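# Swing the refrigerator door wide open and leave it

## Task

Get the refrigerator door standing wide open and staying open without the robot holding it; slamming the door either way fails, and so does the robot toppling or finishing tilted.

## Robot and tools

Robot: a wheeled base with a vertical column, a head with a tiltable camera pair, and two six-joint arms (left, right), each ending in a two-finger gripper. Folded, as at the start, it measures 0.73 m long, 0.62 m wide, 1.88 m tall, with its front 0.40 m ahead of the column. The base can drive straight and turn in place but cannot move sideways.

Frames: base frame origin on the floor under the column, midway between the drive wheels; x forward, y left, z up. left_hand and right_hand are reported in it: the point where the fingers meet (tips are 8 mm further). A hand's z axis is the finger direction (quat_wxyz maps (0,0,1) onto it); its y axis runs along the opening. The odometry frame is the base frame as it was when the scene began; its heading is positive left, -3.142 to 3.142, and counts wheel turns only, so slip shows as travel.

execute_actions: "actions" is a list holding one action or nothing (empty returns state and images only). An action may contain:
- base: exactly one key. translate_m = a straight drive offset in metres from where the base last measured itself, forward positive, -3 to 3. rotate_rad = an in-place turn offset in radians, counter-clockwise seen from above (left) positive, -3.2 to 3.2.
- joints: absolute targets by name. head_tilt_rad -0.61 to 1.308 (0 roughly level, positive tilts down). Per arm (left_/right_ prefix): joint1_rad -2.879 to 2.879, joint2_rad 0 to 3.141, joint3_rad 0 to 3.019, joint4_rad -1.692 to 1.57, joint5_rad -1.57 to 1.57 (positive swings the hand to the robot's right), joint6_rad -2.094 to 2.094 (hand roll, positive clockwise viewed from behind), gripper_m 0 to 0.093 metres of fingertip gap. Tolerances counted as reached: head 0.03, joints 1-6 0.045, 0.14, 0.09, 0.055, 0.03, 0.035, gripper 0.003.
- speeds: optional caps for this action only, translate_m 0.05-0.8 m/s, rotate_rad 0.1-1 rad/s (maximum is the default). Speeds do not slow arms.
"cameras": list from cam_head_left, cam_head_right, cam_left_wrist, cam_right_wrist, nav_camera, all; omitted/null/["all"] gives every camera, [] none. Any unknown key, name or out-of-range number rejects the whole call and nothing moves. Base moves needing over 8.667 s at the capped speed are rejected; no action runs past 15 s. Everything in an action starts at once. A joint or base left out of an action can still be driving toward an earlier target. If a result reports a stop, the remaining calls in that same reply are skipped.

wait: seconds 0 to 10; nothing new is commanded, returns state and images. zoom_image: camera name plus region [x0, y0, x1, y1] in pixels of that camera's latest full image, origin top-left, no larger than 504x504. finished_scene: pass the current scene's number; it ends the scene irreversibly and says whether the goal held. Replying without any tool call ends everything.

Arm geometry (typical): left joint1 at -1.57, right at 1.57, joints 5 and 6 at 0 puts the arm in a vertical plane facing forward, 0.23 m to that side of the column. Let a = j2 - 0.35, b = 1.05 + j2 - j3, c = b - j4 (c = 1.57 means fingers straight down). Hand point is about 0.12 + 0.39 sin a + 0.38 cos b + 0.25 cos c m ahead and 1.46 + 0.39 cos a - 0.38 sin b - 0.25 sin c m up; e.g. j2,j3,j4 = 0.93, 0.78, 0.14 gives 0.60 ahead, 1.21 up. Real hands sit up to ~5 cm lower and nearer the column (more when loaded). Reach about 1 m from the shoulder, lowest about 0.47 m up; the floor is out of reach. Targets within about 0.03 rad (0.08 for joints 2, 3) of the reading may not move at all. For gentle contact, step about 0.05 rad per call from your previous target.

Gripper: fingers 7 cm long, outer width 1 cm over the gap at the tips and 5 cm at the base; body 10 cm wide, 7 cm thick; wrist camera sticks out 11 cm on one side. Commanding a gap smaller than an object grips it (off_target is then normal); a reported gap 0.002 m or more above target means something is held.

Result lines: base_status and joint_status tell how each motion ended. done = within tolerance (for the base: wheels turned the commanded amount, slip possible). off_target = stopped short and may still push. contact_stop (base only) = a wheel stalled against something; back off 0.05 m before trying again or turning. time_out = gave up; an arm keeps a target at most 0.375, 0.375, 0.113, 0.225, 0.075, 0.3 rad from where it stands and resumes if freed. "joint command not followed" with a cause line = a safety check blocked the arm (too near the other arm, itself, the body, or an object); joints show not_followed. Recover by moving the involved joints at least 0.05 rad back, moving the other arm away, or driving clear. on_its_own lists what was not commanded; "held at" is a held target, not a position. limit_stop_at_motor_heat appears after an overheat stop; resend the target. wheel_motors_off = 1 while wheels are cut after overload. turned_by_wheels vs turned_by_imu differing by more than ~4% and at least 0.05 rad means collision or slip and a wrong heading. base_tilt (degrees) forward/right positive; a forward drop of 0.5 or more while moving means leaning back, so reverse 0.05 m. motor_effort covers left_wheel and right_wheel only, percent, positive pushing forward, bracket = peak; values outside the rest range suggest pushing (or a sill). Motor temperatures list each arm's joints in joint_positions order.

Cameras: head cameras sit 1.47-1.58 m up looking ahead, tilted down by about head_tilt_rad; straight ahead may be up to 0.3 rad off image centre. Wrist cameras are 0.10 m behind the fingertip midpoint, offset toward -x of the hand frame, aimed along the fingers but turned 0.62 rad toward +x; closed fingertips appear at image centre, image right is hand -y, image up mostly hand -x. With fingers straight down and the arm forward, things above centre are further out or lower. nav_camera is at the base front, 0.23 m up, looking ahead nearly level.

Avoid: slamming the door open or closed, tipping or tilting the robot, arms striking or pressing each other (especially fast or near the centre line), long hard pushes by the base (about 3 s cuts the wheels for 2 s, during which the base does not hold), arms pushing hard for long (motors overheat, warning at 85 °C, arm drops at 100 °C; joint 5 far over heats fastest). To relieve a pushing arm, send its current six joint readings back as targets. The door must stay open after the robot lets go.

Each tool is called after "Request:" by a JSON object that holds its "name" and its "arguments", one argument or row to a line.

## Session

Request:
{"name": "execute_actions", "arguments": {
  "actions": []
}}

Scene clock: 0.00 s.
Motor temperatures (°C, as the motors report them): left_arm=[24 26 26 23 26 25] | right_arm=[25 27 25 24 27 25]
base_odometry: x=+0.000 y=+0.000 heading=+0.000 (m, m, rad; odometry frame)
turned_by_wheels: +0.000 (rad since the last result)
turned_by_imu: +0.000 (rad since the last result)
base_tilt: forward=-0.6 right=-0.3 (deg)
base_status: not commanded
joint_positions: head_tilt_rad=+0.858 left_joint1_rad=-1.594 left_joint2_rad=+0.883 left_joint3_rad=+0.413 left_joint4_rad=-0.946 left_joint5_rad=-0.023 left_joint6_rad=-0.047 left_gripper_m=+0.094 right_joint1_rad=+1.558 right_joint2_rad=+0.877 right_joint3_rad=+0.399 right_joint4_rad=-0.955 right_joint5_rad=-0.035 right_joint6_rad=+0.014 right_gripper_m=+0.094
joint_status: not commanded
wheel_motors_off: 0
motor_effort: left_wheel=+5 right_wheel=+4 (%)
left_hand: x=+0.1496 y=+0.2236 z=+1.2515 quat_wxyz=(+0.431, +0.007, -0.902, -0.014) (m; base frame)
right_hand: x=+0.1421 y=-0.2219 z=+1.2557 quat_wxyz=(+0.439, -0.019, -0.898, -0.009) (m; base frame)
pictures: cam_head_left, cam_head_right, cam_left_wrist, cam_right_wrist, nav_camera
Images, in order (width x height): cam_head_left 672x504, cam_head_right 672x504, cam_left_wrist 504x504, cam_right_wrist 504x504, nav_camera 672x504.

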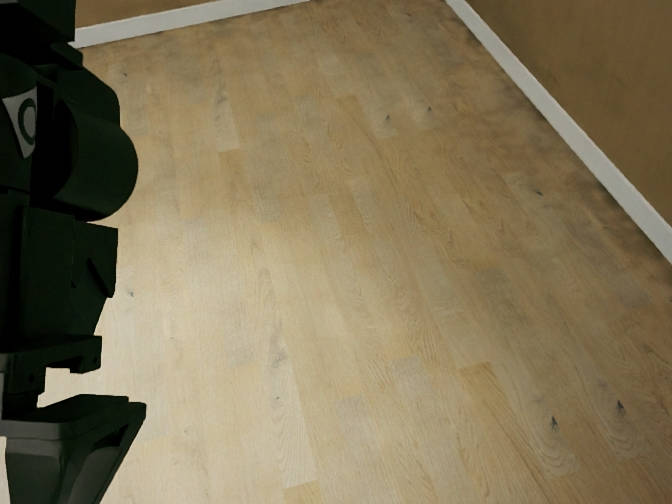

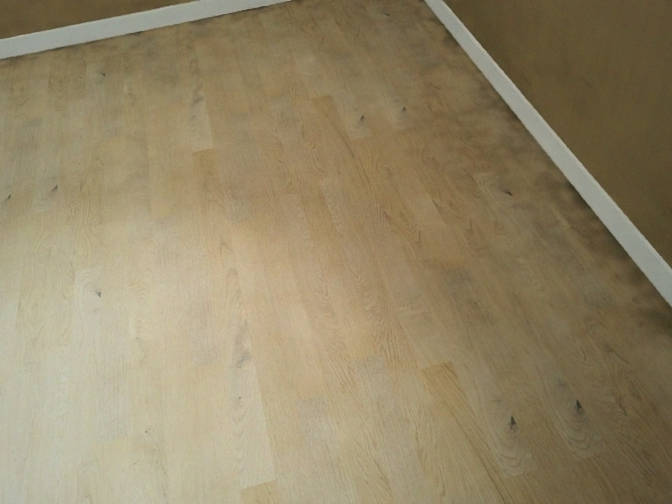

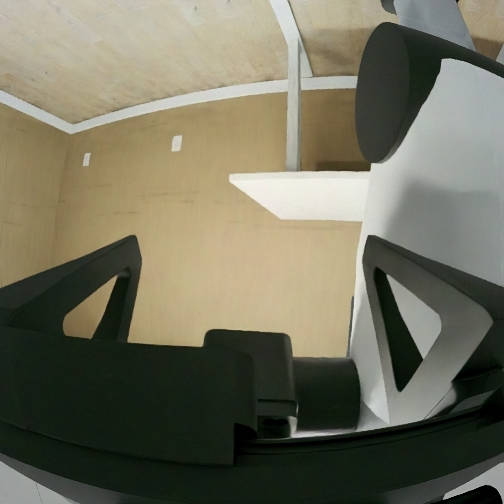

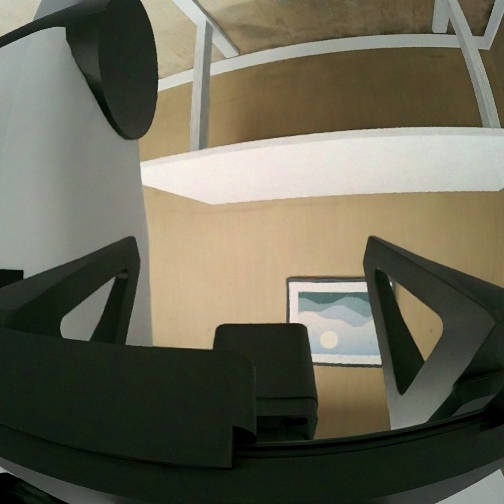

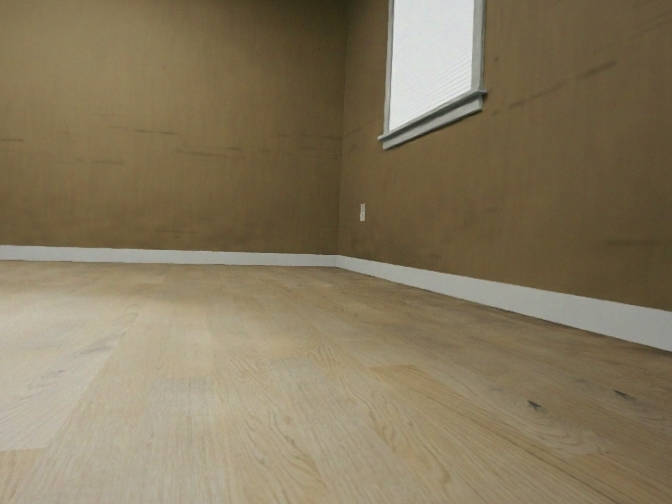

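Request:
{"name": "execute_actions", "arguments": {
  "actions": [
    {"base":{"rotate_rad":1.6},"joints":{"head_tilt_rad":0.35}}
  ],
  "cameras": ["cam_head_left","cam_head_right","nav_camera"]
}}

Scene clock: 8.63 s.
Motor temperatures (°C, as the motors report them): left_arm=[24 26 26 23 26 25] | right_arm=[25 27 25 25 27 25]
base_odometry: x=+0.000 y=+0.000 heading=+1.599 (m, m, rad; odometry frame)
turned_by_wheels: +1.599 (rad since the last result)
turned_by_imu: +1.592 (rad since the last result)
base_tilt: forward=-0.6 right=-0.2 (deg)
base_status: done
joint_positions: head_tilt_rad=+0.369 left_joint1_rad=-1.594 left_joint2_rad=+0.883 left_joint3_rad=+0.413 left_joint4_rad=-0.946 left_joint5_rad=-0.023 left_joint6_rad=-0.047 left_gripper_m=+0.094 right_joint1_rad=+1.558 right_joint2_rad=+0.877 right_joint3_rad=+0.399 right_joint4_rad=-0.955 right_joint5_rad=-0.035 right_joint6_rad=+0.014 right_gripper_m=+0.094
joint_status: all done
wheel_motors_off: 0
motor_effort: left_wheel=-7(51) right_wheel=+7(46) (%)
left_hand: x=+0.1496 y=+0.2236 z=+1.2515 quat_wxyz=(+0.431, +0.007, -0.902, -0.014) (m; base frame)
right_hand: x=+0.1421 y=-0.2219 z=+1.2557 quat_wxyz=(+0.439, -0.019, -0.898, -0.009) (m; base frame)
pictures: cam_head_left, cam_head_right, nav_camera
Images, in order (width x height): cam_head_left 672x504, cam_head_right 672x504, nav_camera 672x504.

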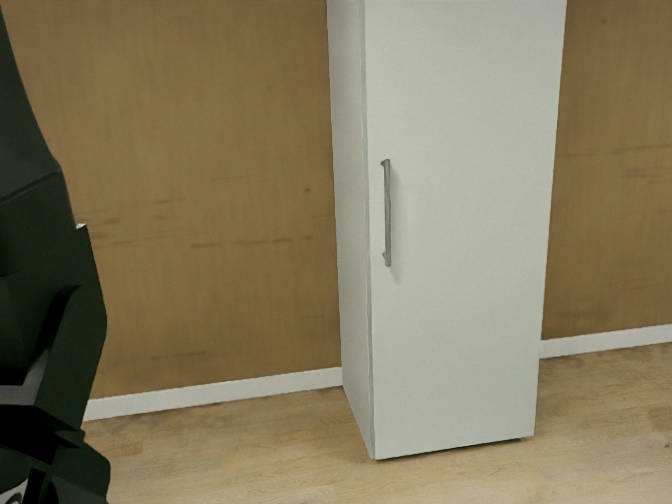

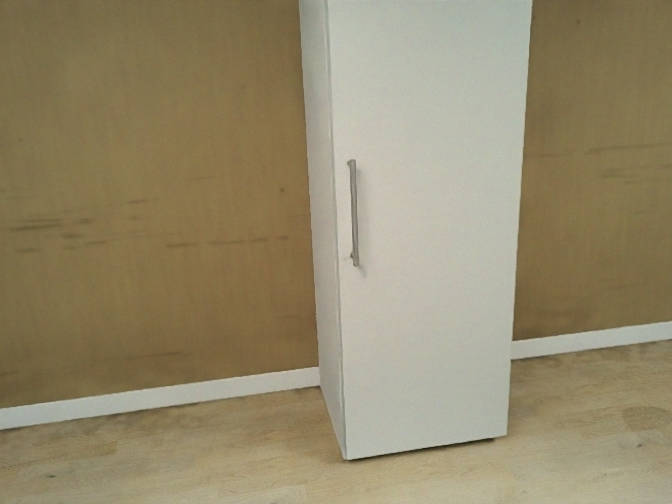

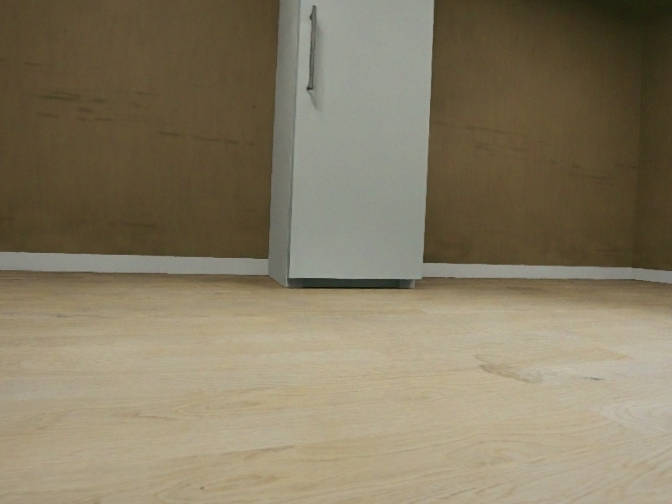

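Request:
{"name": "execute_actions", "arguments": {
  "actions": [
    {"base":{"rotate_rad":0.265},"joints":{"right_gripper_m":0.07,"right_joint1_rad":1.57,"right_joint2_rad":2.15,"right_joint3_rad":1.8,"right_joint4_rad":1.42,"right_joint5_rad":0.3,"right_joint6_rad":0,"head_tilt_rad":0.55}}
  ],
  "cameras": ["cam_right_wrist","nav_camera"]
}}

Request:
{"name": "execute_actions", "arguments": {
  "actions": [
    {"base":{"translate_m":0.9}}
  ],
  "cameras": ["cam_head_left","cam_head_right","nav_camera","cam_right_wrist"]
}}

Scene clock: 28.87 s.
Motor temperatures (°C, as the motors report them): left_arm=[24 26 26 23 26 25] | right_arm=[25 28 25 25 27 25]
base_odometry: x=+0.000 y=+0.000 heading=+1.863 (m, m, rad; odometry frame)
turned_by_wheels: +0.264 (rad since the last result)
turned_by_imu: +0.261 (rad since the last result)
base_tilt: forward=-0.5 right=-0.2 (deg)
base_status: done
joint_positions: head_tilt_rad=+0.554 left_joint1_rad=-1.594 left_joint2_rad=+0.883 left_joint3_rad=+0.413 left_joint4_rad=-0.946 left_joint5_rad=-0.023 left_joint6_rad=-0.047 left_gripper_m=+0.094 right_joint1_rad=+1.564 right_joint2_rad=+2.153 right_joint3_rad=+1.787 right_joint4_rad=+1.400 right_joint5_rad=+0.297 right_joint6_rad=+0.004 right_gripper_m=+0.070
joint_status: all done
wheel_motors_off: 0
motor_effort: left_wheel=-10(33) right_wheel=+7(32) (%)
left_hand: x=+0.1496 y=+0.2236 z=+1.2515 quat_wxyz=(+0.431, +0.007, -0.902, -0.014) (m; base frame)
right_hand: x=+0.7958 y=-0.2806 z=+0.9854 quat_wxyz=(-0.695, -0.104, -0.704, +0.107) (m; base frame)
pictures: cam_right_wrist, nav_camera
Images, in order (width x height): cam_right_wrist 504x504, nav_camera 672x504.

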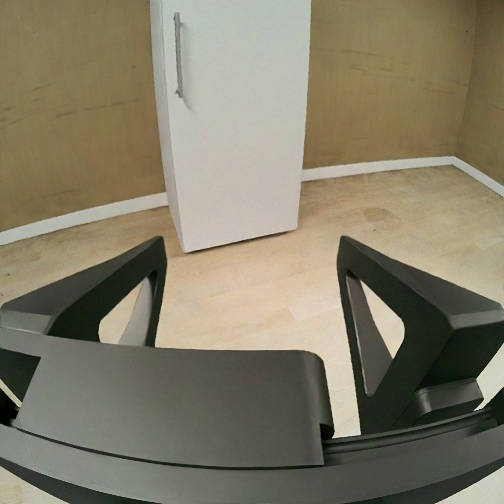

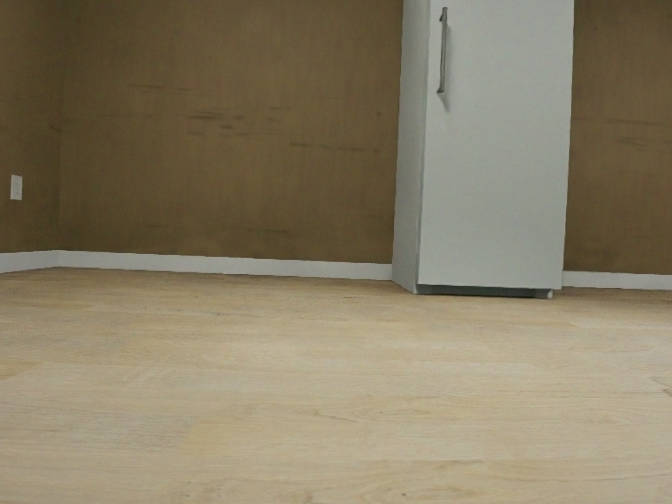

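Scene clock: 31.97 s.
Motor temperatures (°C, as the motors report them): left_arm=[24 26 26 23 26 25] | right_arm=[25 28 25 25 27 25]
base_odometry: x=-0.260 y=+0.862 heading=+1.863 (m, m, rad; odometry frame)
turned_by_wheels: +0.000 (rad since the last result)
turned_by_imu: -0.003 (rad since the last result)
base_tilt: forward=-0.6 right=-0.2 (deg)
base_status: done
joint_positions: head_tilt_rad=+0.554 left_joint1_rad=-1.594 left_joint2_rad=+0.883 left_joint3_rad=+0.415 left_joint4_rad=-0.946 left_joint5_rad=-0.023 left_joint6_rad=-0.047 left_gripper_m=+0.094 right_joint1_rad=+1.564 right_joint2_rad=+2.153 right_joint3_rad=+1.789 right_joint4_rad=+1.400 right_joint5_rad=+0.297 right_joint6_rad=+0.004 right_gripper_m=+0.070
joint_status: not commanded
wheel_motors_off: 0
motor_effort: left_wheel=-1(60) right_wheel=+0(68) (%)
left_hand: x=+0.1508 y=+0.2236 z=+1.2511 quat_wxyz=(+0.430, +0.007, -0.903, -0.014) (m; base frame)
right_hand: x=+0.7970 y=-0.2806 z=+0.9865 quat_wxyz=(-0.696, -0.104, -0.703, +0.107) (m; base frame)
pictures: cam_head_left, cam_head_right, cam_right_wrist, nav_camera
Images, in order (width x height): cam_head_left 672x504, cam_head_right 672x504, cam_right_wrist 504x504, nav_camera 672x504.

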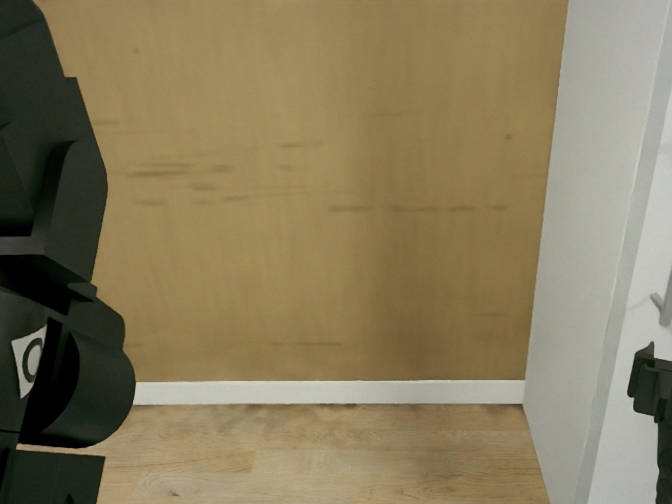

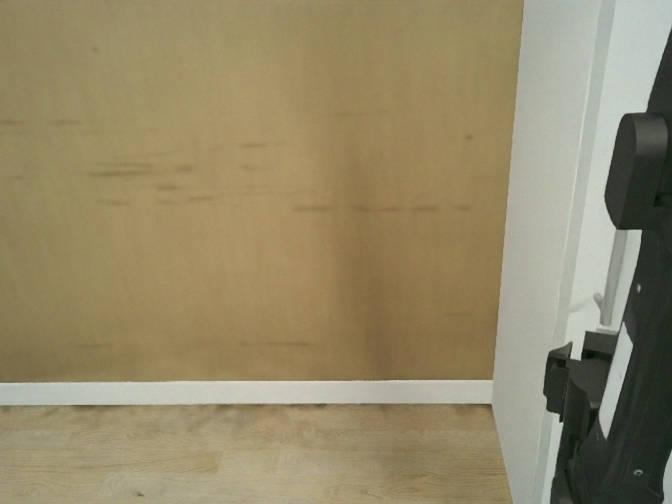

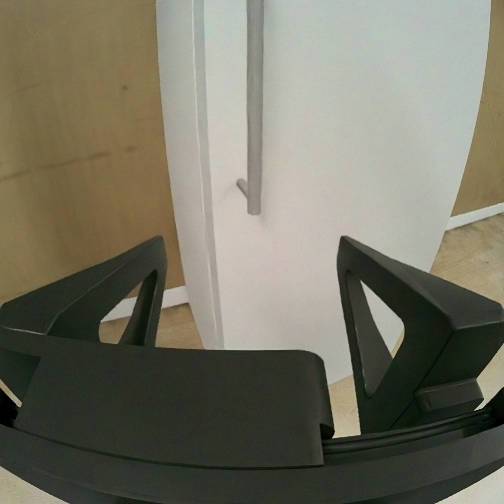

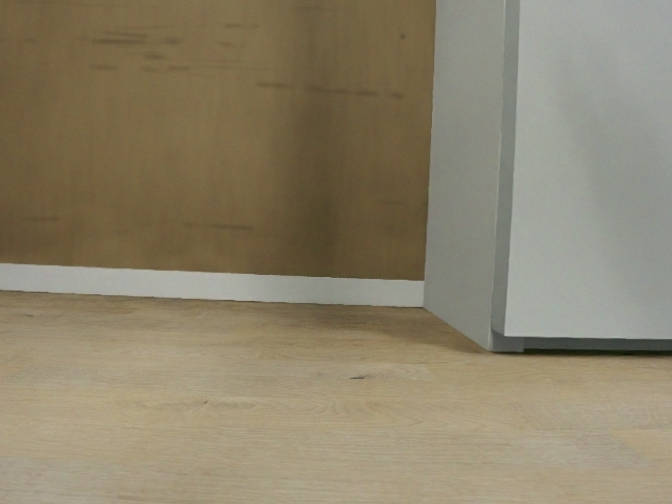

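Request:
{"name": "execute_actions", "arguments": {
  "actions": [
    {"base":{"translate_m":0.23},"speeds":{"translate_m":0.3},"joints":{"right_joint5_rad":0.9}}
  ],
  "cameras": ["cam_right_wrist"]
}}

Scene clock: 41.17 s.
Motor temperatures (°C, as the motors report them): left_arm=[24 26 26 23 26 25] | right_arm=[25 29 26 25 27 25]
base_odometry: x=-0.326 y=+1.082 heading=+1.863 (m, m, rad; odometry frame)
turned_by_wheels: +0.000 (rad since the last result)
turned_by_imu: -0.003 (rad since the last result)
base_tilt: forward=-0.6 right=-0.2 (deg)
base_status: done
joint_positions: head_tilt_rad=+0.554 left_joint1_rad=-1.594 left_joint2_rad=+0.883 left_joint3_rad=+0.414 left_joint4_rad=-0.946 left_joint5_rad=-0.023 left_joint6_rad=-0.047 left_gripper_m=+0.094 right_joint1_rad=+1.564 right_joint2_rad=+2.153 right_joint3_rad=+1.789 right_joint4_rad=+1.400 right_joint5_rad=+0.897 right_joint6_rad=+0.004 right_gripper_m=+0.070
joint_status: all done
wheel_motors_off: 0
motor_effort: left_wheel=-4(41) right_wheel=-1(40) (%)
left_hand: x=+0.1502 y=+0.2236 z=+1.2513 quat_wxyz=(+0.431, +0.007, -0.902, -0.014) (m; base frame)
right_hand: x=+0.7397 y=-0.3644 z=+0.9876 quat_wxyz=(-0.634, -0.305, -0.639, +0.310) (m; base frame)
pictures: cam_right_wrist
Images, in order (width x height): cam_right_wrist 504x504.

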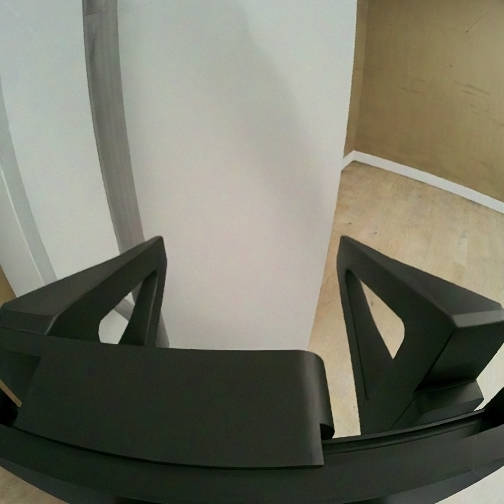

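Request:
{"name": "execute_actions", "arguments": {
  "actions": [
    {"base":{"translate_m":0.06},"speeds":{"translate_m":0.1},"joints":{"right_gripper_m":0.085,"right_joint5_rad":0.85}}
  ],
  "cameras": ["cam_right_wrist"]
}}

Scene clock: 52.83 s.
Motor temperatures (°C, as the motors report them): left_arm=[24 26 26 23 26 25] | right_arm=[25 30 26 25 27 25]
base_odometry: x=-0.343 y=+1.140 heading=+1.862 (m, m, rad; odometry frame)
turned_by_wheels: +0.000 (rad since the last result)
turned_by_imu: -0.002 (rad since the last result)
base_tilt: forward=-0.6 right=-0.2 (deg)
base_status: done
joint_positions: head_tilt_rad=+0.554 left_joint1_rad=-1.594 left_joint2_rad=+0.882 left_joint3_rad=+0.412 left_joint4_rad=-0.946 left_joint5_rad=-0.023 left_joint6_rad=-0.047 left_gripper_m=+0.094 right_joint1_rad=+1.564 right_joint2_rad=+2.153 right_joint3_rad=+1.789 right_joint4_rad=+1.400 right_joint5_rad=+0.853 right_joint6_rad=+0.004 right_gripper_m=+0.085
joint_status: all done
wheel_motors_off: 0
motor_effort: left_wheel=-2(37) right_wheel=+0(40) (%)
left_hand: x=+0.1496 y=+0.2236 z=+1.2515 quat_wxyz=(+0.431, +0.007, -0.902, -0.014) (m; base frame)
right_hand: x=+0.7457 y=-0.3596 z=+0.9879 quat_wxyz=(-0.641, -0.291, -0.645, +0.296) (m; base frame)
pictures: cam_right_wrist
Images, in order (width x height): cam_right_wrist 504x504.

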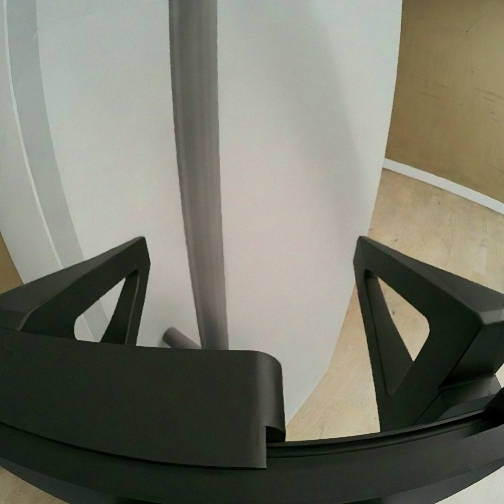

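Request:
{"name": "execute_actions", "arguments": {
  "actions": [
    {"base":{"translate_m":0.055},"speeds":{"translate_m":0.1},"joints":{"right_gripper_m":0.07}}
  ],
  "cameras": ["cam_right_wrist"]
}}

Request:
{"name": "execute_actions", "arguments": {
  "actions": [
    {"base":{"rotate_rad":-0.055},"speeds":{"rotate_rad":0.2}}
  ],
  "cameras": ["cam_right_wrist"]
}}

Scene clock: 66.47 s.
Motor temperatures (°C, as the motors report them): left_arm=[24 26 26 23 26 25] | right_arm=[25 30 26 25 27 25]
base_odometry: x=-0.359 y=+1.192 heading=+1.862 (m, m, rad; odometry frame)
turned_by_wheels: +0.000 (rad since the last result)
turned_by_imu: -0.002 (rad since the last result)
base_tilt: forward=-0.6 right=-0.2 (deg)
base_status: done
joint_positions: head_tilt_rad=+0.554 left_joint1_rad=-1.594 left_joint2_rad=+0.882 left_joint3_rad=+0.412 left_joint4_rad=-0.946 left_joint5_rad=-0.023 left_joint6_rad=-0.047 left_gripper_m=+0.094 right_joint1_rad=+1.564 right_joint2_rad=+2.153 right_joint3_rad=+1.789 right_joint4_rad=+1.400 right_joint5_rad=+0.853 right_joint6_rad=+0.004 right_gripper_m=+0.070
joint_status: all done
wheel_motors_off: 0
motor_effort: left_wheel=-1(40) right_wheel=+0(38) (%)
left_hand: x=+0.1496 y=+0.2236 z=+1.2515 quat_wxyz=(+0.431, +0.007, -0.902, -0.014) (m; base frame)
right_hand: x=+0.7457 y=-0.3596 z=+0.9879 quat_wxyz=(-0.641, -0.291, -0.645, +0.296) (m; base frame)
pictures: cam_right_wrist
Images, in order (width x height): cam_right_wrist 504x504.

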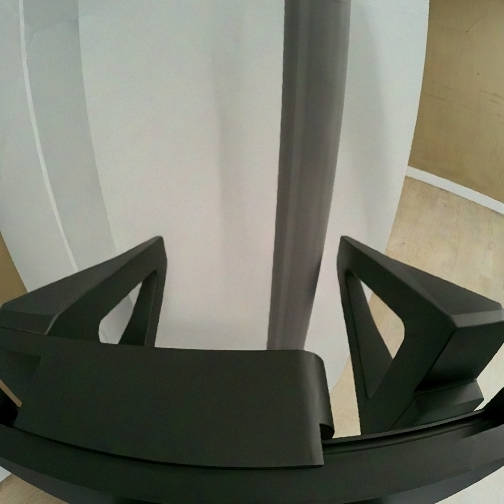

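Scene clock: 67.47 s.
Motor temperatures (°C, as the motors report them): left_arm=[24 26 26 23 26 25] | right_arm=[25 30 26 25 27 25]
base_odometry: x=-0.359 y=+1.192 heading=+1.809 (m, m, rad; odometry frame)
turned_by_wheels: -0.053 (rad since the last result)
turned_by_imu: -0.054 (rad since the last result)
base_tilt: forward=-0.6 right=-0.2 (deg)
base_status: done
joint_positions: head_tilt_rad=+0.554 left_joint1_rad=-1.594 left_joint2_rad=+0.882 left_joint3_rad=+0.412 left_joint4_rad=-0.946 left_joint5_rad=-0.023 left_joint6_rad=-0.047 left_gripper_m=+0.094 right_joint1_rad=+1.568 right_joint2_rad=+2.153 right_joint3_rad=+1.789 right_joint4_rad=+1.400 right_joint5_rad=+0.853 right_joint6_rad=+0.004 right_gripper_m=+0.070
joint_status: not commanded
wheel_motors_off: 0
motor_effort: left_wheel=+6(41) right_wheel=-1(44) (%)
left_hand: x=+0.1496 y=+0.2236 z=+1.2515 quat_wxyz=(+0.431, +0.007, -0.902, -0.014) (m; base frame)
right_hand: x=+0.7459 y=-0.3573 z=+0.9875 quat_wxyz=(-0.641, -0.292, -0.646, +0.294) (m; base frame)
pictures: cam_right_wrist
Images, in order (width x height): cam_right_wrist 504x504.

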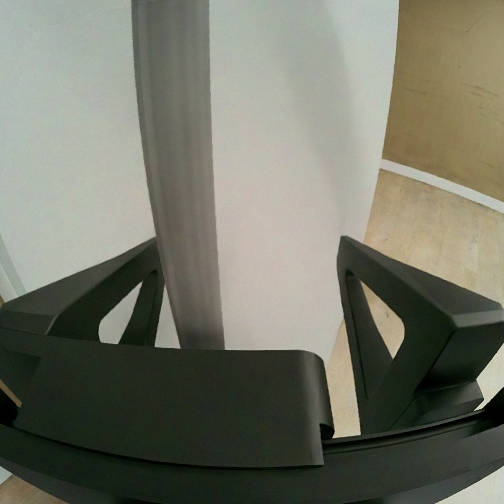

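Request:
{"name": "execute_actions", "arguments": {
  "actions": [
    {"base":{"translate_m":0.033},"speeds":{"translate_m":0.1},"joints":{"right_gripper_m":0.05}}
  ],
  "cameras": ["cam_right_wrist"]
}}

Request:
{"name": "execute_actions", "arguments": {
  "actions": [
    {"joints":{"right_gripper_m":0.0,"right_joint1_rad":1.53}}
  ],
  "cameras": ["cam_right_wrist"]
}}

Request:
{"name": "execute_actions", "arguments": {
  "actions": [
    {"base":{"translate_m":-0.1},"speeds":{"translate_m":0.05}}
  ],
  "cameras": ["cam_head_right","cam_right_wrist"]
}}

Scene clock: 78.37 s.
Motor temperatures (°C, as the motors report them): left_arm=[24 26 26 23 26 25] | right_arm=[25 30 26 25 27 25]
base_odometry: x=-0.367 y=+1.224 heading=+1.808 (m, m, rad; odometry frame)
turned_by_wheels: -0.001 (rad since the last result)
turned_by_imu: -0.003 (rad since the last result)
base_tilt: forward=-0.6 right=-0.2 (deg)
base_status: done
joint_positions: head_tilt_rad=+0.554 left_joint1_rad=-1.594 left_joint2_rad=+0.882 left_joint3_rad=+0.412 left_joint4_rad=-0.946 left_joint5_rad=-0.023 left_joint6_rad=-0.047 left_gripper_m=+0.094 right_joint1_rad=+1.568 right_joint2_rad=+2.152 right_joint3_rad=+1.791 right_joint4_rad=+1.400 right_joint5_rad=+0.852 right_joint6_rad=+0.004 right_gripper_m=+0.050
joint_status: all done
wheel_motors_off: 0
motor_effort: left_wheel=-1(48) right_wheel=+3(66) (%)
left_hand: x=+0.1496 y=+0.2236 z=+1.2515 quat_wxyz=(+0.431, +0.007, -0.902, -0.014) (m; base frame)
right_hand: x=+0.7467 y=-0.3573 z=+0.9881 quat_wxyz=(-0.642, -0.292, -0.645, +0.294) (m; base frame)
pictures: cam_right_wrist
Images, in order (width x height): cam_right_wrist 504x504.

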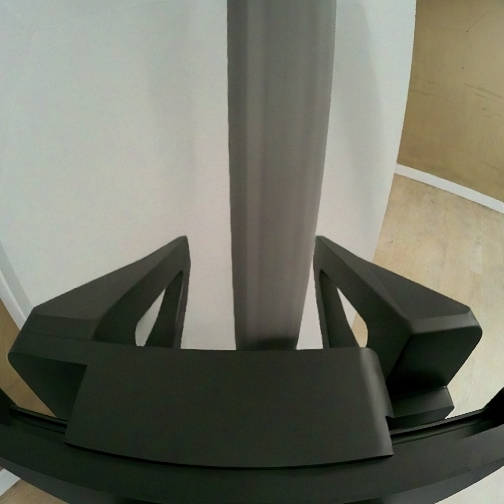

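Scene clock: 79.00 s.
Motor temperatures (°C, as the motors report them): left_arm=[24 26 26 23 26 25] | right_arm=[25 30 26 25 27 25]
base_odometry: x=-0.367 y=+1.224 heading=+1.808 (m, m, rad; odometry frame)
turned_by_wheels: +0.000 (rad since the last result)
turned_by_imu: +0.000 (rad since the last result)
base_tilt: forward=-0.6 right=-0.3 (deg)
base_status: not commanded
joint_positions: head_tilt_rad=+0.554 left_joint1_rad=-1.594 left_joint2_rad=+0.882 left_joint3_rad=+0.412 left_joint4_rad=-0.946 left_joint5_rad=-0.023 left_joint6_rad=-0.047 left_gripper_m=+0.094 right_joint1_rad=+1.560 right_joint2_rad=+2.153 right_joint3_rad=+1.791 right_joint4_rad=+1.406 right_joint5_rad=+0.854 right_joint6_rad=+0.011 right_gripper_m=+0.014
joint_status: right_gripper_m off_target (ended at +0.014, target +0.000); the others done
wheel_motors_off: 0
motor_effort: left_wheel=+1(4) right_wheel=+4(5) (%)
left_hand: x=+0.1496 y=+0.2236 z=+1.2515 quat_wxyz=(+0.431, +0.007, -0.902, -0.014) (m; base frame)
right_hand: x=+0.7454 y=-0.3628 z=+0.9894 quat_wxyz=(-0.645, -0.295, -0.641, +0.294) (m; base frame)
pictures: cam_right_wrist
Images, in order (width x height): cam_right_wrist 504x504.

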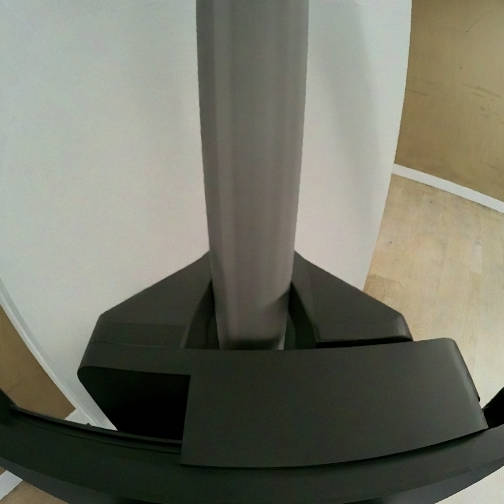

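Scene clock: 81.67 s.
Motor temperatures (°C, as the motors report them): left_arm=[24 26 26 23 26 25] | right_arm=[25 30 26 25 28 25]
base_odometry: x=-0.343 y=+1.127 heading=+1.808 (m, m, rad; odometry frame)
turned_by_wheels: +0.000 (rad since the last result)
turned_by_imu: -0.001 (rad since the last result)
base_tilt: forward=-0.6 right=-0.3 (deg)
base_status: done
joint_positions: head_tilt_rad=+0.554 left_joint1_rad=-1.594 left_joint2_rad=+0.882 left_joint3_rad=+0.412 left_joint4_rad=-0.946 left_joint5_rad=-0.023 left_joint6_rad=-0.047 left_gripper_m=+0.094 right_joint1_rad=+1.510 right_joint2_rad=+2.158 right_joint3_rad=+1.789 right_joint4_rad=+1.406 right_joint5_rad=+0.845 right_joint6_rad=+0.043 right_gripper_m=+0.014
joint_status: not commanded
wheel_motors_off: 0
motor_effort: left_wheel=-1(37) right_wheel=-5(99) (%)
left_hand: x=+0.1492 y=+0.2237 z=+1.2517 quat_wxyz=(+0.432, +0.007, -0.902, -0.014) (m; base frame)
right_hand: x=+0.7402 y=-0.3988 z=+0.9932 quat_wxyz=(-0.651, -0.295, -0.629, +0.304) (m; base frame)
pictures: cam_head_right, cam_right_wrist
Images, in order (width x height): cam_head_right 672x504, cam_right_wrist 504x504.

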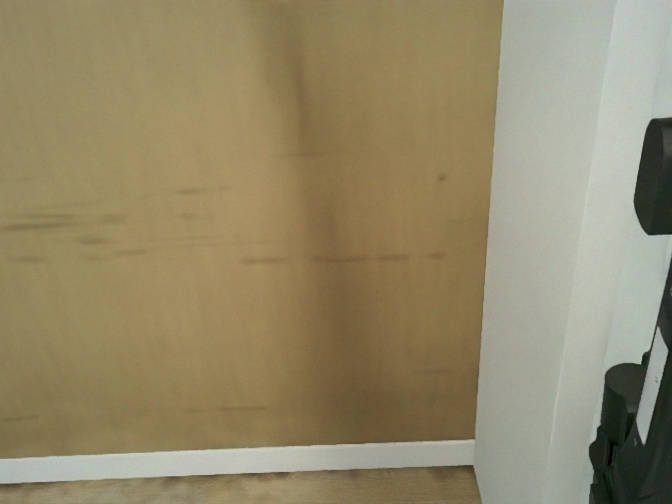

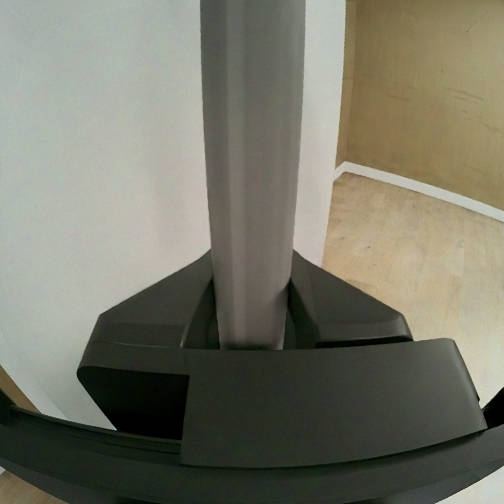

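Request:
{"name": "execute_actions", "arguments": {
  "actions": [
    {"base":{"translate_m":-0.11},"speeds":{"translate_m":0.12},"joints":{"right_joint1_rad":1.45}}
  ],
  "cameras": []
}}

Request:
{"name": "execute_actions", "arguments": {
  "actions": [
    {"base":{"rotate_rad":-0.2},"speeds":{"rotate_rad":0.25},"joints":{"right_joint5_rad":0.55,"right_joint1_rad":1.5}}
  ],
  "cameras": ["cam_right_wrist"]
}}

Request:
{"name": "execute_actions", "arguments": {
  "actions": [
    {"base":{"rotate_rad":-0.18},"speeds":{"rotate_rad":0.25},"joints":{"right_joint5_rad":0.22}}
  ],
  "cameras": ["cam_head_right","cam_right_wrist"]
}}

Scene clock: 94.27 s.
Motor temperatures (°C, as the motors report them): left_arm=[24 26 26 23 26 25] | right_arm=[25 31 26 25 28 25]
base_odometry: x=-0.317 y=+1.021 heading=+1.807 (m, m, rad; odometry frame)
turned_by_wheels: -0.002 (rad since the last result)
turned_by_imu: -0.003 (rad since the last result)
base_tilt: forward=-0.6 right=-0.3 (deg)
base_status: done
joint_positions: head_tilt_rad=+0.554 left_joint1_rad=-1.594 left_joint2_rad=+0.882 left_joint3_rad=+0.412 left_joint4_rad=-0.946 left_joint5_rad=-0.023 left_joint6_rad=-0.047 left_gripper_m=+0.094 right_joint1_rad=+1.401 right_joint2_rad=+2.184 right_joint3_rad=+1.809 right_joint4_rad=+1.377 right_joint5_rad=+0.837 right_joint6_rad=+0.122 right_gripper_m=+0.014
joint_status: right_joint1_rad off_target (ended at +1.401, target +1.450)
wheel_motors_off: 0
motor_effort: left_wheel=-6(59) right_wheel=-1(69) (%)
left_hand: x=+0.1496 y=+0.2236 z=+1.2515 quat_wxyz=(+0.431, +0.007, -0.902, -0.014) (m; base frame)
right_hand: x=+0.7244 y=-0.4786 z=+0.9962 quat_wxyz=(-0.659, -0.299, -0.608, +0.328) (m; base frame)
pictures: none
No camera images: the call's "cameras" was empty. Leave "cameras" out to get every camera's image.

Scene clock: 96.00 s.
Motor temperatures (°C, as the motors report them): left_arm=[24 26 26 23 26 25] | right_arm=[25 31 26 25 28 25]
base_odometry: x=-0.317 y=+1.020 heading=+1.608 (m, m, rad; odometry frame)
turned_by_wheels: -0.199 (rad since the last result)
turned_by_imu: -0.197 (rad since the last result)
base_tilt: forward=-0.6 right=-0.2 (deg)
base_status: done
joint_positions: head_tilt_rad=+0.554 left_joint1_rad=-1.594 left_joint2_rad=+0.882 left_joint3_rad=+0.412 left_joint4_rad=-0.946 left_joint5_rad=-0.023 left_joint6_rad=-0.047 left_gripper_m=+0.094 right_joint1_rad=+1.493 right_joint2_rad=+2.163 right_joint3_rad=+1.802 right_joint4_rad=+1.409 right_joint5_rad=+0.544 right_joint6_rad=+0.052 right_gripper_m=+0.014
joint_status: all done
wheel_motors_off: 0
motor_effort: left_wheel=+3(52) right_wheel=-4(48) (%)
left_hand: x=+0.1496 y=+0.2236 z=+1.2515 quat_wxyz=(+0.431, +0.007, -0.902, -0.014) (m; base frame)
right_hand: x=+0.7756 y=-0.3732 z=+0.9939 quat_wxyz=(-0.689, -0.197, -0.665, +0.208) (m; base frame)
pictures: cam_right_wrist
Images, in order (width x height): cam_right_wrist 504x504.

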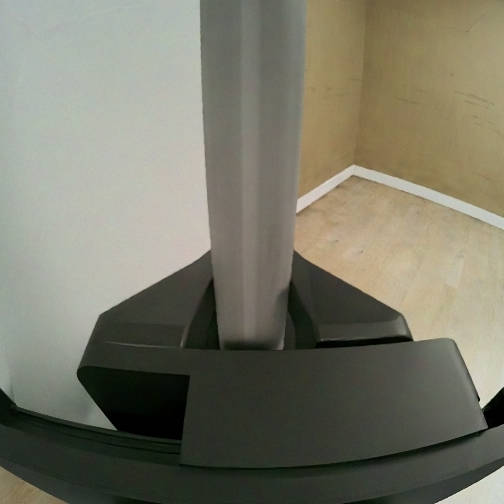

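Scene clock: 97.97 s.
Motor temperatures (°C, as the motors report them): left_arm=[24 26 26 23 26 25] | right_arm=[25 31 26 25 28 25]
base_odometry: x=-0.317 y=+1.020 heading=+1.429 (m, m, rad; odometry frame)
turned_by_wheels: -0.179 (rad since the last result)
turned_by_imu: -0.179 (rad since the last result)
base_tilt: forward=-0.6 right=-0.2 (deg)
base_status: done
joint_positions: head_tilt_rad=+0.554 left_joint1_rad=-1.594 left_joint2_rad=+0.882 left_joint3_rad=+0.412 left_joint4_rad=-0.946 left_joint5_rad=-0.023 left_joint6_rad=-0.047 left_gripper_m=+0.094 right_joint1_rad=+1.492 right_joint2_rad=+2.160 right_joint3_rad=+1.804 right_joint4_rad=+1.411 right_joint5_rad=+0.219 right_joint6_rad=+0.055 right_gripper_m=+0.014
joint_status: all done
wheel_motors_off: 0
motor_effort: left_wheel=+9(59) right_wheel=-10(27) (%)
left_hand: x=+0.1496 y=+0.2236 z=+1.2515 quat_wxyz=(+0.431, +0.007, -0.902, -0.014) (m; base frame)
right_hand: x=+0.8005 y=-0.3227 z=+0.9937 quat_wxyz=(-0.709, -0.086, -0.693, +0.095) (m; base frame)
pictures: cam_head_right, cam_right_wrist
Images, in order (width x height): cam_head_right 672x504, cam_right_wrist 504x504.

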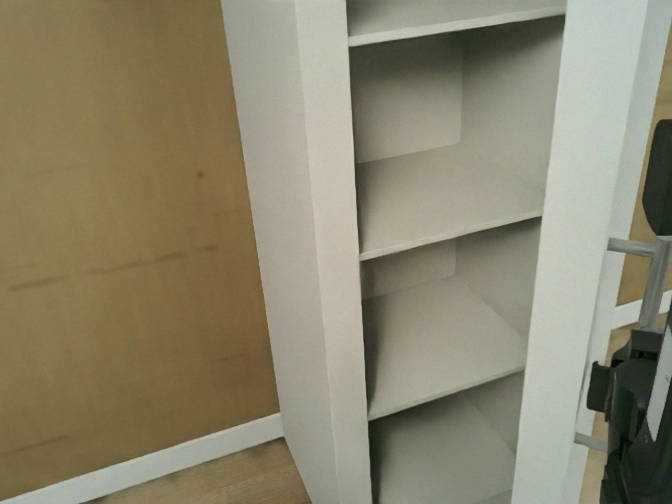

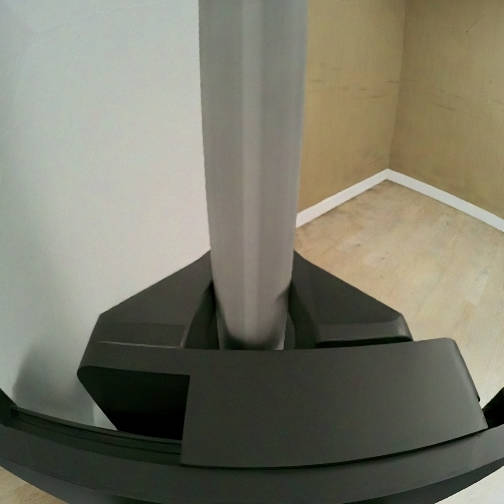

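Request:
{"name": "execute_actions", "arguments": {
  "actions": [
    {"base":{"rotate_rad":-0.2},"speeds":{"rotate_rad":0.25},"joints":{"right_joint5_rad":-0.1,"right_joint3_rad":1.9,"right_joint4_rad":1.32,"right_joint1_rad":1.53}}
  ],
  "cameras": ["cam_right_wrist"]
}}

Request:
{"name": "execute_actions", "arguments": {
  "actions": [
    {"base":{"rotate_rad":-0.2},"speeds":{"rotate_rad":0.25},"joints":{"right_joint5_rad":-0.42,"right_joint2_rad":2.2,"right_joint3_rad":2.12,"right_joint4_rad":1.15,"right_joint1_rad":1.57}}
  ],
  "cameras": ["cam_right_wrist","cam_head_right"]
}}

Scene clock: 111.03 s.
Motor temperatures (°C, as the motors report them): left_arm=[24 26 26 23 26 25] | right_arm=[25 31 26 25 28 25]
base_odometry: x=-0.317 y=+1.021 heading=+1.232 (m, m, rad; odometry frame)
turned_by_wheels: -0.197 (rad since the last result)
turned_by_imu: -0.198 (rad since the last result)
base_tilt: forward=-0.6 right=-0.3 (deg)
base_status: done
joint_positions: head_tilt_rad=+0.554 left_joint1_rad=-1.594 left_joint2_rad=+0.882 left_joint3_rad=+0.412 left_joint4_rad=-0.946 left_joint5_rad=-0.023 left_joint6_rad=-0.047 left_gripper_m=+0.094 right_joint1_rad=+1.536 right_joint2_rad=+2.160 right_joint3_rad=+1.925 right_joint4_rad=+1.269 right_joint5_rad=-0.103 right_joint6_rad=+0.017 right_gripper_m=+0.014
joint_status: all done
wheel_motors_off: 0
motor_effort: left_wheel=+9(42) right_wheel=-9(35) (%)
left_hand: x=+0.1496 y=+0.2236 z=+1.2515 quat_wxyz=(+0.431, +0.007, -0.902, -0.014) (m; base frame)
right_hand: x=+0.8514 y=-0.2350 z=+0.9943 quat_wxyz=(-0.701, +0.034, -0.712, -0.026) (m; base frame)
pictures: cam_right_wrist
Images, in order (width x height): cam_right_wrist 504x504.

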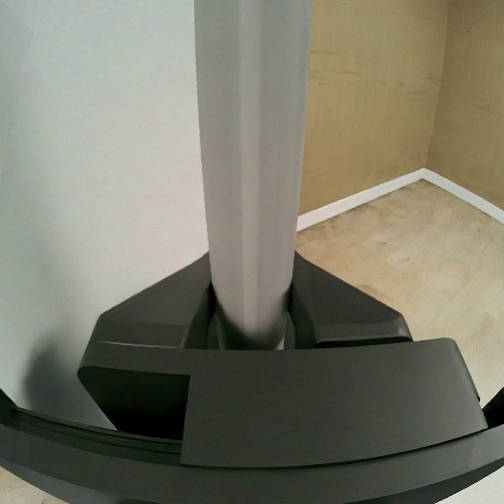

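Scene clock: 113.83 s.
Motor temperatures (°C, as the motors report them): left_arm=[24 26 26 23 26 25] | right_arm=[25 31 26 25 28 25]
base_odometry: x=-0.317 y=+1.021 heading=+1.043 (m, m, rad; odometry frame)
turned_by_wheels: -0.189 (rad since the last result)
turned_by_imu: -0.189 (rad since the last result)
base_tilt: forward=-0.6 right=-0.2 (deg)
base_status: rotate_rad off_target (by the wheels' count: -0.189 of -0.200)
joint_positions: head_tilt_rad=+0.554 left_joint1_rad=-1.594 left_joint2_rad=+0.882 left_joint3_rad=+0.412 left_joint4_rad=-0.946 left_joint5_rad=-0.023 left_joint6_rad=-0.047 left_gripper_m=+0.094 right_joint1_rad=+1.624 right_joint2_rad=+2.206 right_joint3_rad=+2.148 right_joint4_rad=+1.055 right_joint5_rad=-0.405 right_joint6_rad=-0.071 right_gripper_m=+0.014
joint_status: right_joint1_rad off_target (ended at +1.624, target +1.570); right_joint4_rad off_target (ended at +1.055, target +1.150); the others done
wheel_motors_off: 0
motor_effort: left_wheel=+12(36) right_wheel=-12(75) (%)
left_hand: x=+0.1496 y=+0.2236 z=+1.2515 quat_wxyz=(+0.431, +0.007, -0.902, -0.014) (m; base frame)
right_hand: x=+0.8936 y=-0.1148 z=+0.9975 quat_wxyz=(-0.682, +0.157, -0.699, -0.147) (m; base frame)
pictures: cam_head_right, cam_right_wrist
Images, in order (width x height): cam_head_right 672x504, cam_right_wrist 504x504.

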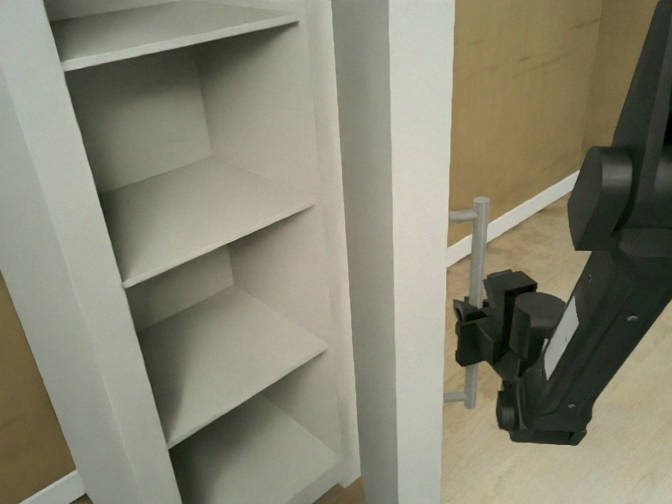

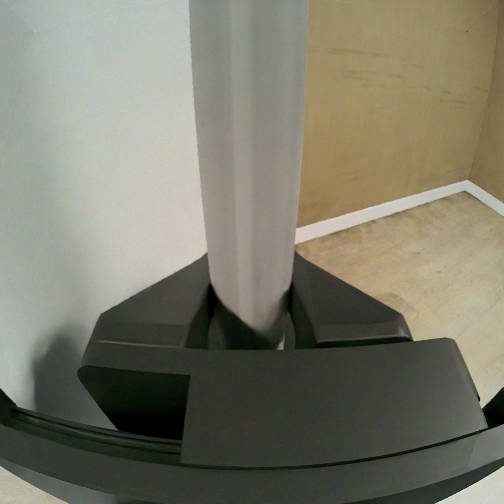

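Request:
{"name": "execute_actions", "arguments": {
  "actions": [
    {"base":{"translate_m":0.09},"speeds":{"translate_m":0.12},"joints":{"right_joint5_rad":-0.55,"right_joint1_rad":1.52}}
  ],
  "cameras": []
}}

Request:
{"name": "execute_actions", "arguments": {
  "actions": [
    {"base":{"rotate_rad":-0.17},"speeds":{"rotate_rad":0.25},"joints":{"right_joint5_rad":-0.75,"right_joint1_rad":1.62}}
  ],
  "cameras": ["cam_right_wrist"]
}}

Request:
{"name": "execute_actions", "arguments": {
  "actions": [
    {"base":{"translate_m":0.14},"speeds":{"translate_m":0.12},"joints":{"right_joint5_rad":-0.95,"right_joint1_rad":1.54}}
  ],
  "cameras": ["cam_head_right","cam_right_wrist"]
}}

Scene clock: 135.93 s.
Motor temperatures (°C, as the motors report them): left_arm=[24 26 26 23 26 25] | right_arm=[25 32 26 26 28 26]
base_odometry: x=-0.272 y=+1.099 heading=+1.041 (m, m, rad; odometry frame)
turned_by_wheels: -0.002 (rad since the last result)
turned_by_imu: -0.004 (rad since the last result)
base_tilt: forward=-0.6 right=-0.2 (deg)
base_status: done
joint_positions: head_tilt_rad=+0.554 left_joint1_rad=-1.594 left_joint2_rad=+0.882 left_joint3_rad=+0.412 left_joint4_rad=-0.946 left_joint5_rad=-0.023 left_joint6_rad=-0.047 left_gripper_m=+0.094 right_joint1_rad=+1.450 right_joint2_rad=+2.206 right_joint3_rad=+2.108 right_joint4_rad=+1.155 right_joint5_rad=-0.547 right_joint6_rad=+0.074 right_gripper_m=+0.014
joint_status: right_joint1_rad off_target (ended at +1.450, target +1.520); the others done
wheel_motors_off: 0
on_its_own: right_joint4_rad moved +0.100 to your old target +1.150
motor_effort: left_wheel=-1(73) right_wheel=-1(52) (%)
left_hand: x=+0.1494 y=+0.2237 z=+1.2516 quat_wxyz=(+0.431, +0.007, -0.902, -0.014) (m; base frame)
right_hand: x=+0.8737 y=-0.2321 z=+0.9963 quat_wxyz=(-0.673, +0.181, -0.699, -0.159) (m; base frame)
pictures: none
No camera images: the call's "cameras" was empty. Leave "cameras" out to get every camera's image.

Scene clock: 137.70 s.
Motor temperatures (°C, as the motors report them): left_arm=[24 26 26 23 26 25] | right_arm=[25 32 26 26 28 26]
base_odometry: x=-0.271 y=+1.099 heading=+0.875 (m, m, rad; odometry frame)
turned_by_wheels: -0.166 (rad since the last result)
turned_by_imu: -0.164 (rad since the last result)
base_tilt: forward=-0.6 right=-0.2 (deg)
base_status: done
joint_positions: head_tilt_rad=+0.554 left_joint1_rad=-1.594 left_joint2_rad=+0.882 left_joint3_rad=+0.412 left_joint4_rad=-0.946 left_joint5_rad=-0.023 left_joint6_rad=-0.047 left_gripper_m=+0.094 right_joint1_rad=+1.688 right_joint2_rad=+2.217 right_joint3_rad=+2.110 right_joint4_rad=+1.104 right_joint5_rad=-0.734 right_joint6_rad=-0.118 right_gripper_m=+0.014
joint_status: right_joint1_rad off_target (ended at +1.687, target +1.620); the others done
wheel_motors_off: 0
motor_effort: left_wheel=+14(39) right_wheel=-6(73) (%)
left_hand: x=+0.1494 y=+0.2237 z=+1.2516 quat_wxyz=(+0.431, +0.007, -0.902, -0.014) (m; base frame)
right_hand: x=+0.8382 y=-0.0185 z=+0.9993 quat_wxyz=(-0.664, +0.273, -0.640, -0.274) (m; base frame)
pictures: cam_right_wrist
Images, in order (width x height): cam_right_wrist 504x504.

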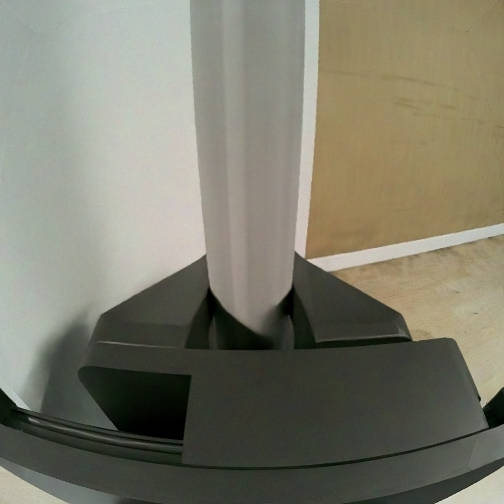

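Scene clock: 139.70 s.
Motor temperatures (°C, as the motors report them): left_arm=[24 26 26 23 26 25] | right_arm=[25 32 26 26 28 26]
base_odometry: x=-0.182 y=+1.206 heading=+0.873 (m, m, rad; odometry frame)
turned_by_wheels: -0.001 (rad since the last result)
turned_by_imu: -0.003 (rad since the last result)
base_tilt: forward=-0.6 right=-0.2 (deg)
base_status: done
joint_positions: head_tilt_rad=+0.554 left_joint1_rad=-1.594 left_joint2_rad=+0.882 left_joint3_rad=+0.412 left_joint4_rad=-0.946 left_joint5_rad=-0.023 left_joint6_rad=-0.047 left_gripper_m=+0.094 right_joint1_rad=+1.494 right_joint2_rad=+2.208 right_joint3_rad=+2.121 right_joint4_rad=+1.150 right_joint5_rad=-0.952 right_joint6_rad=+0.030 right_gripper_m=+0.014
joint_status: right_joint1_rad off_target (ended at +1.494, target +1.540); the others done
wheel_motors_off: 0
motor_effort: left_wheel=+1(68) right_wheel=+2(44) (%)
left_hand: x=+0.1492 y=+0.2237 z=+1.2517 quat_wxyz=(+0.432, +0.007, -0.902, -0.014) (m; base frame)
right_hand: x=+0.8322 y=-0.1448 z=+0.9950 quat_wxyz=(-0.624, +0.326, -0.645, -0.298) (m; base frame)
pictures: cam_head_right, cam_right_wrist
Images, in order (width x height): cam_head_right 672x504, cam_right_wrist 504x504.

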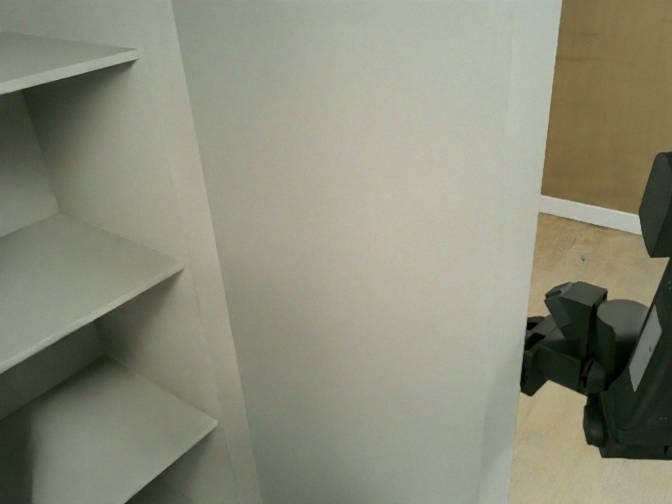

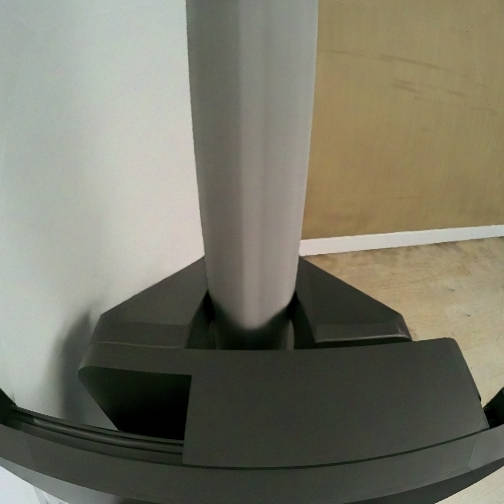

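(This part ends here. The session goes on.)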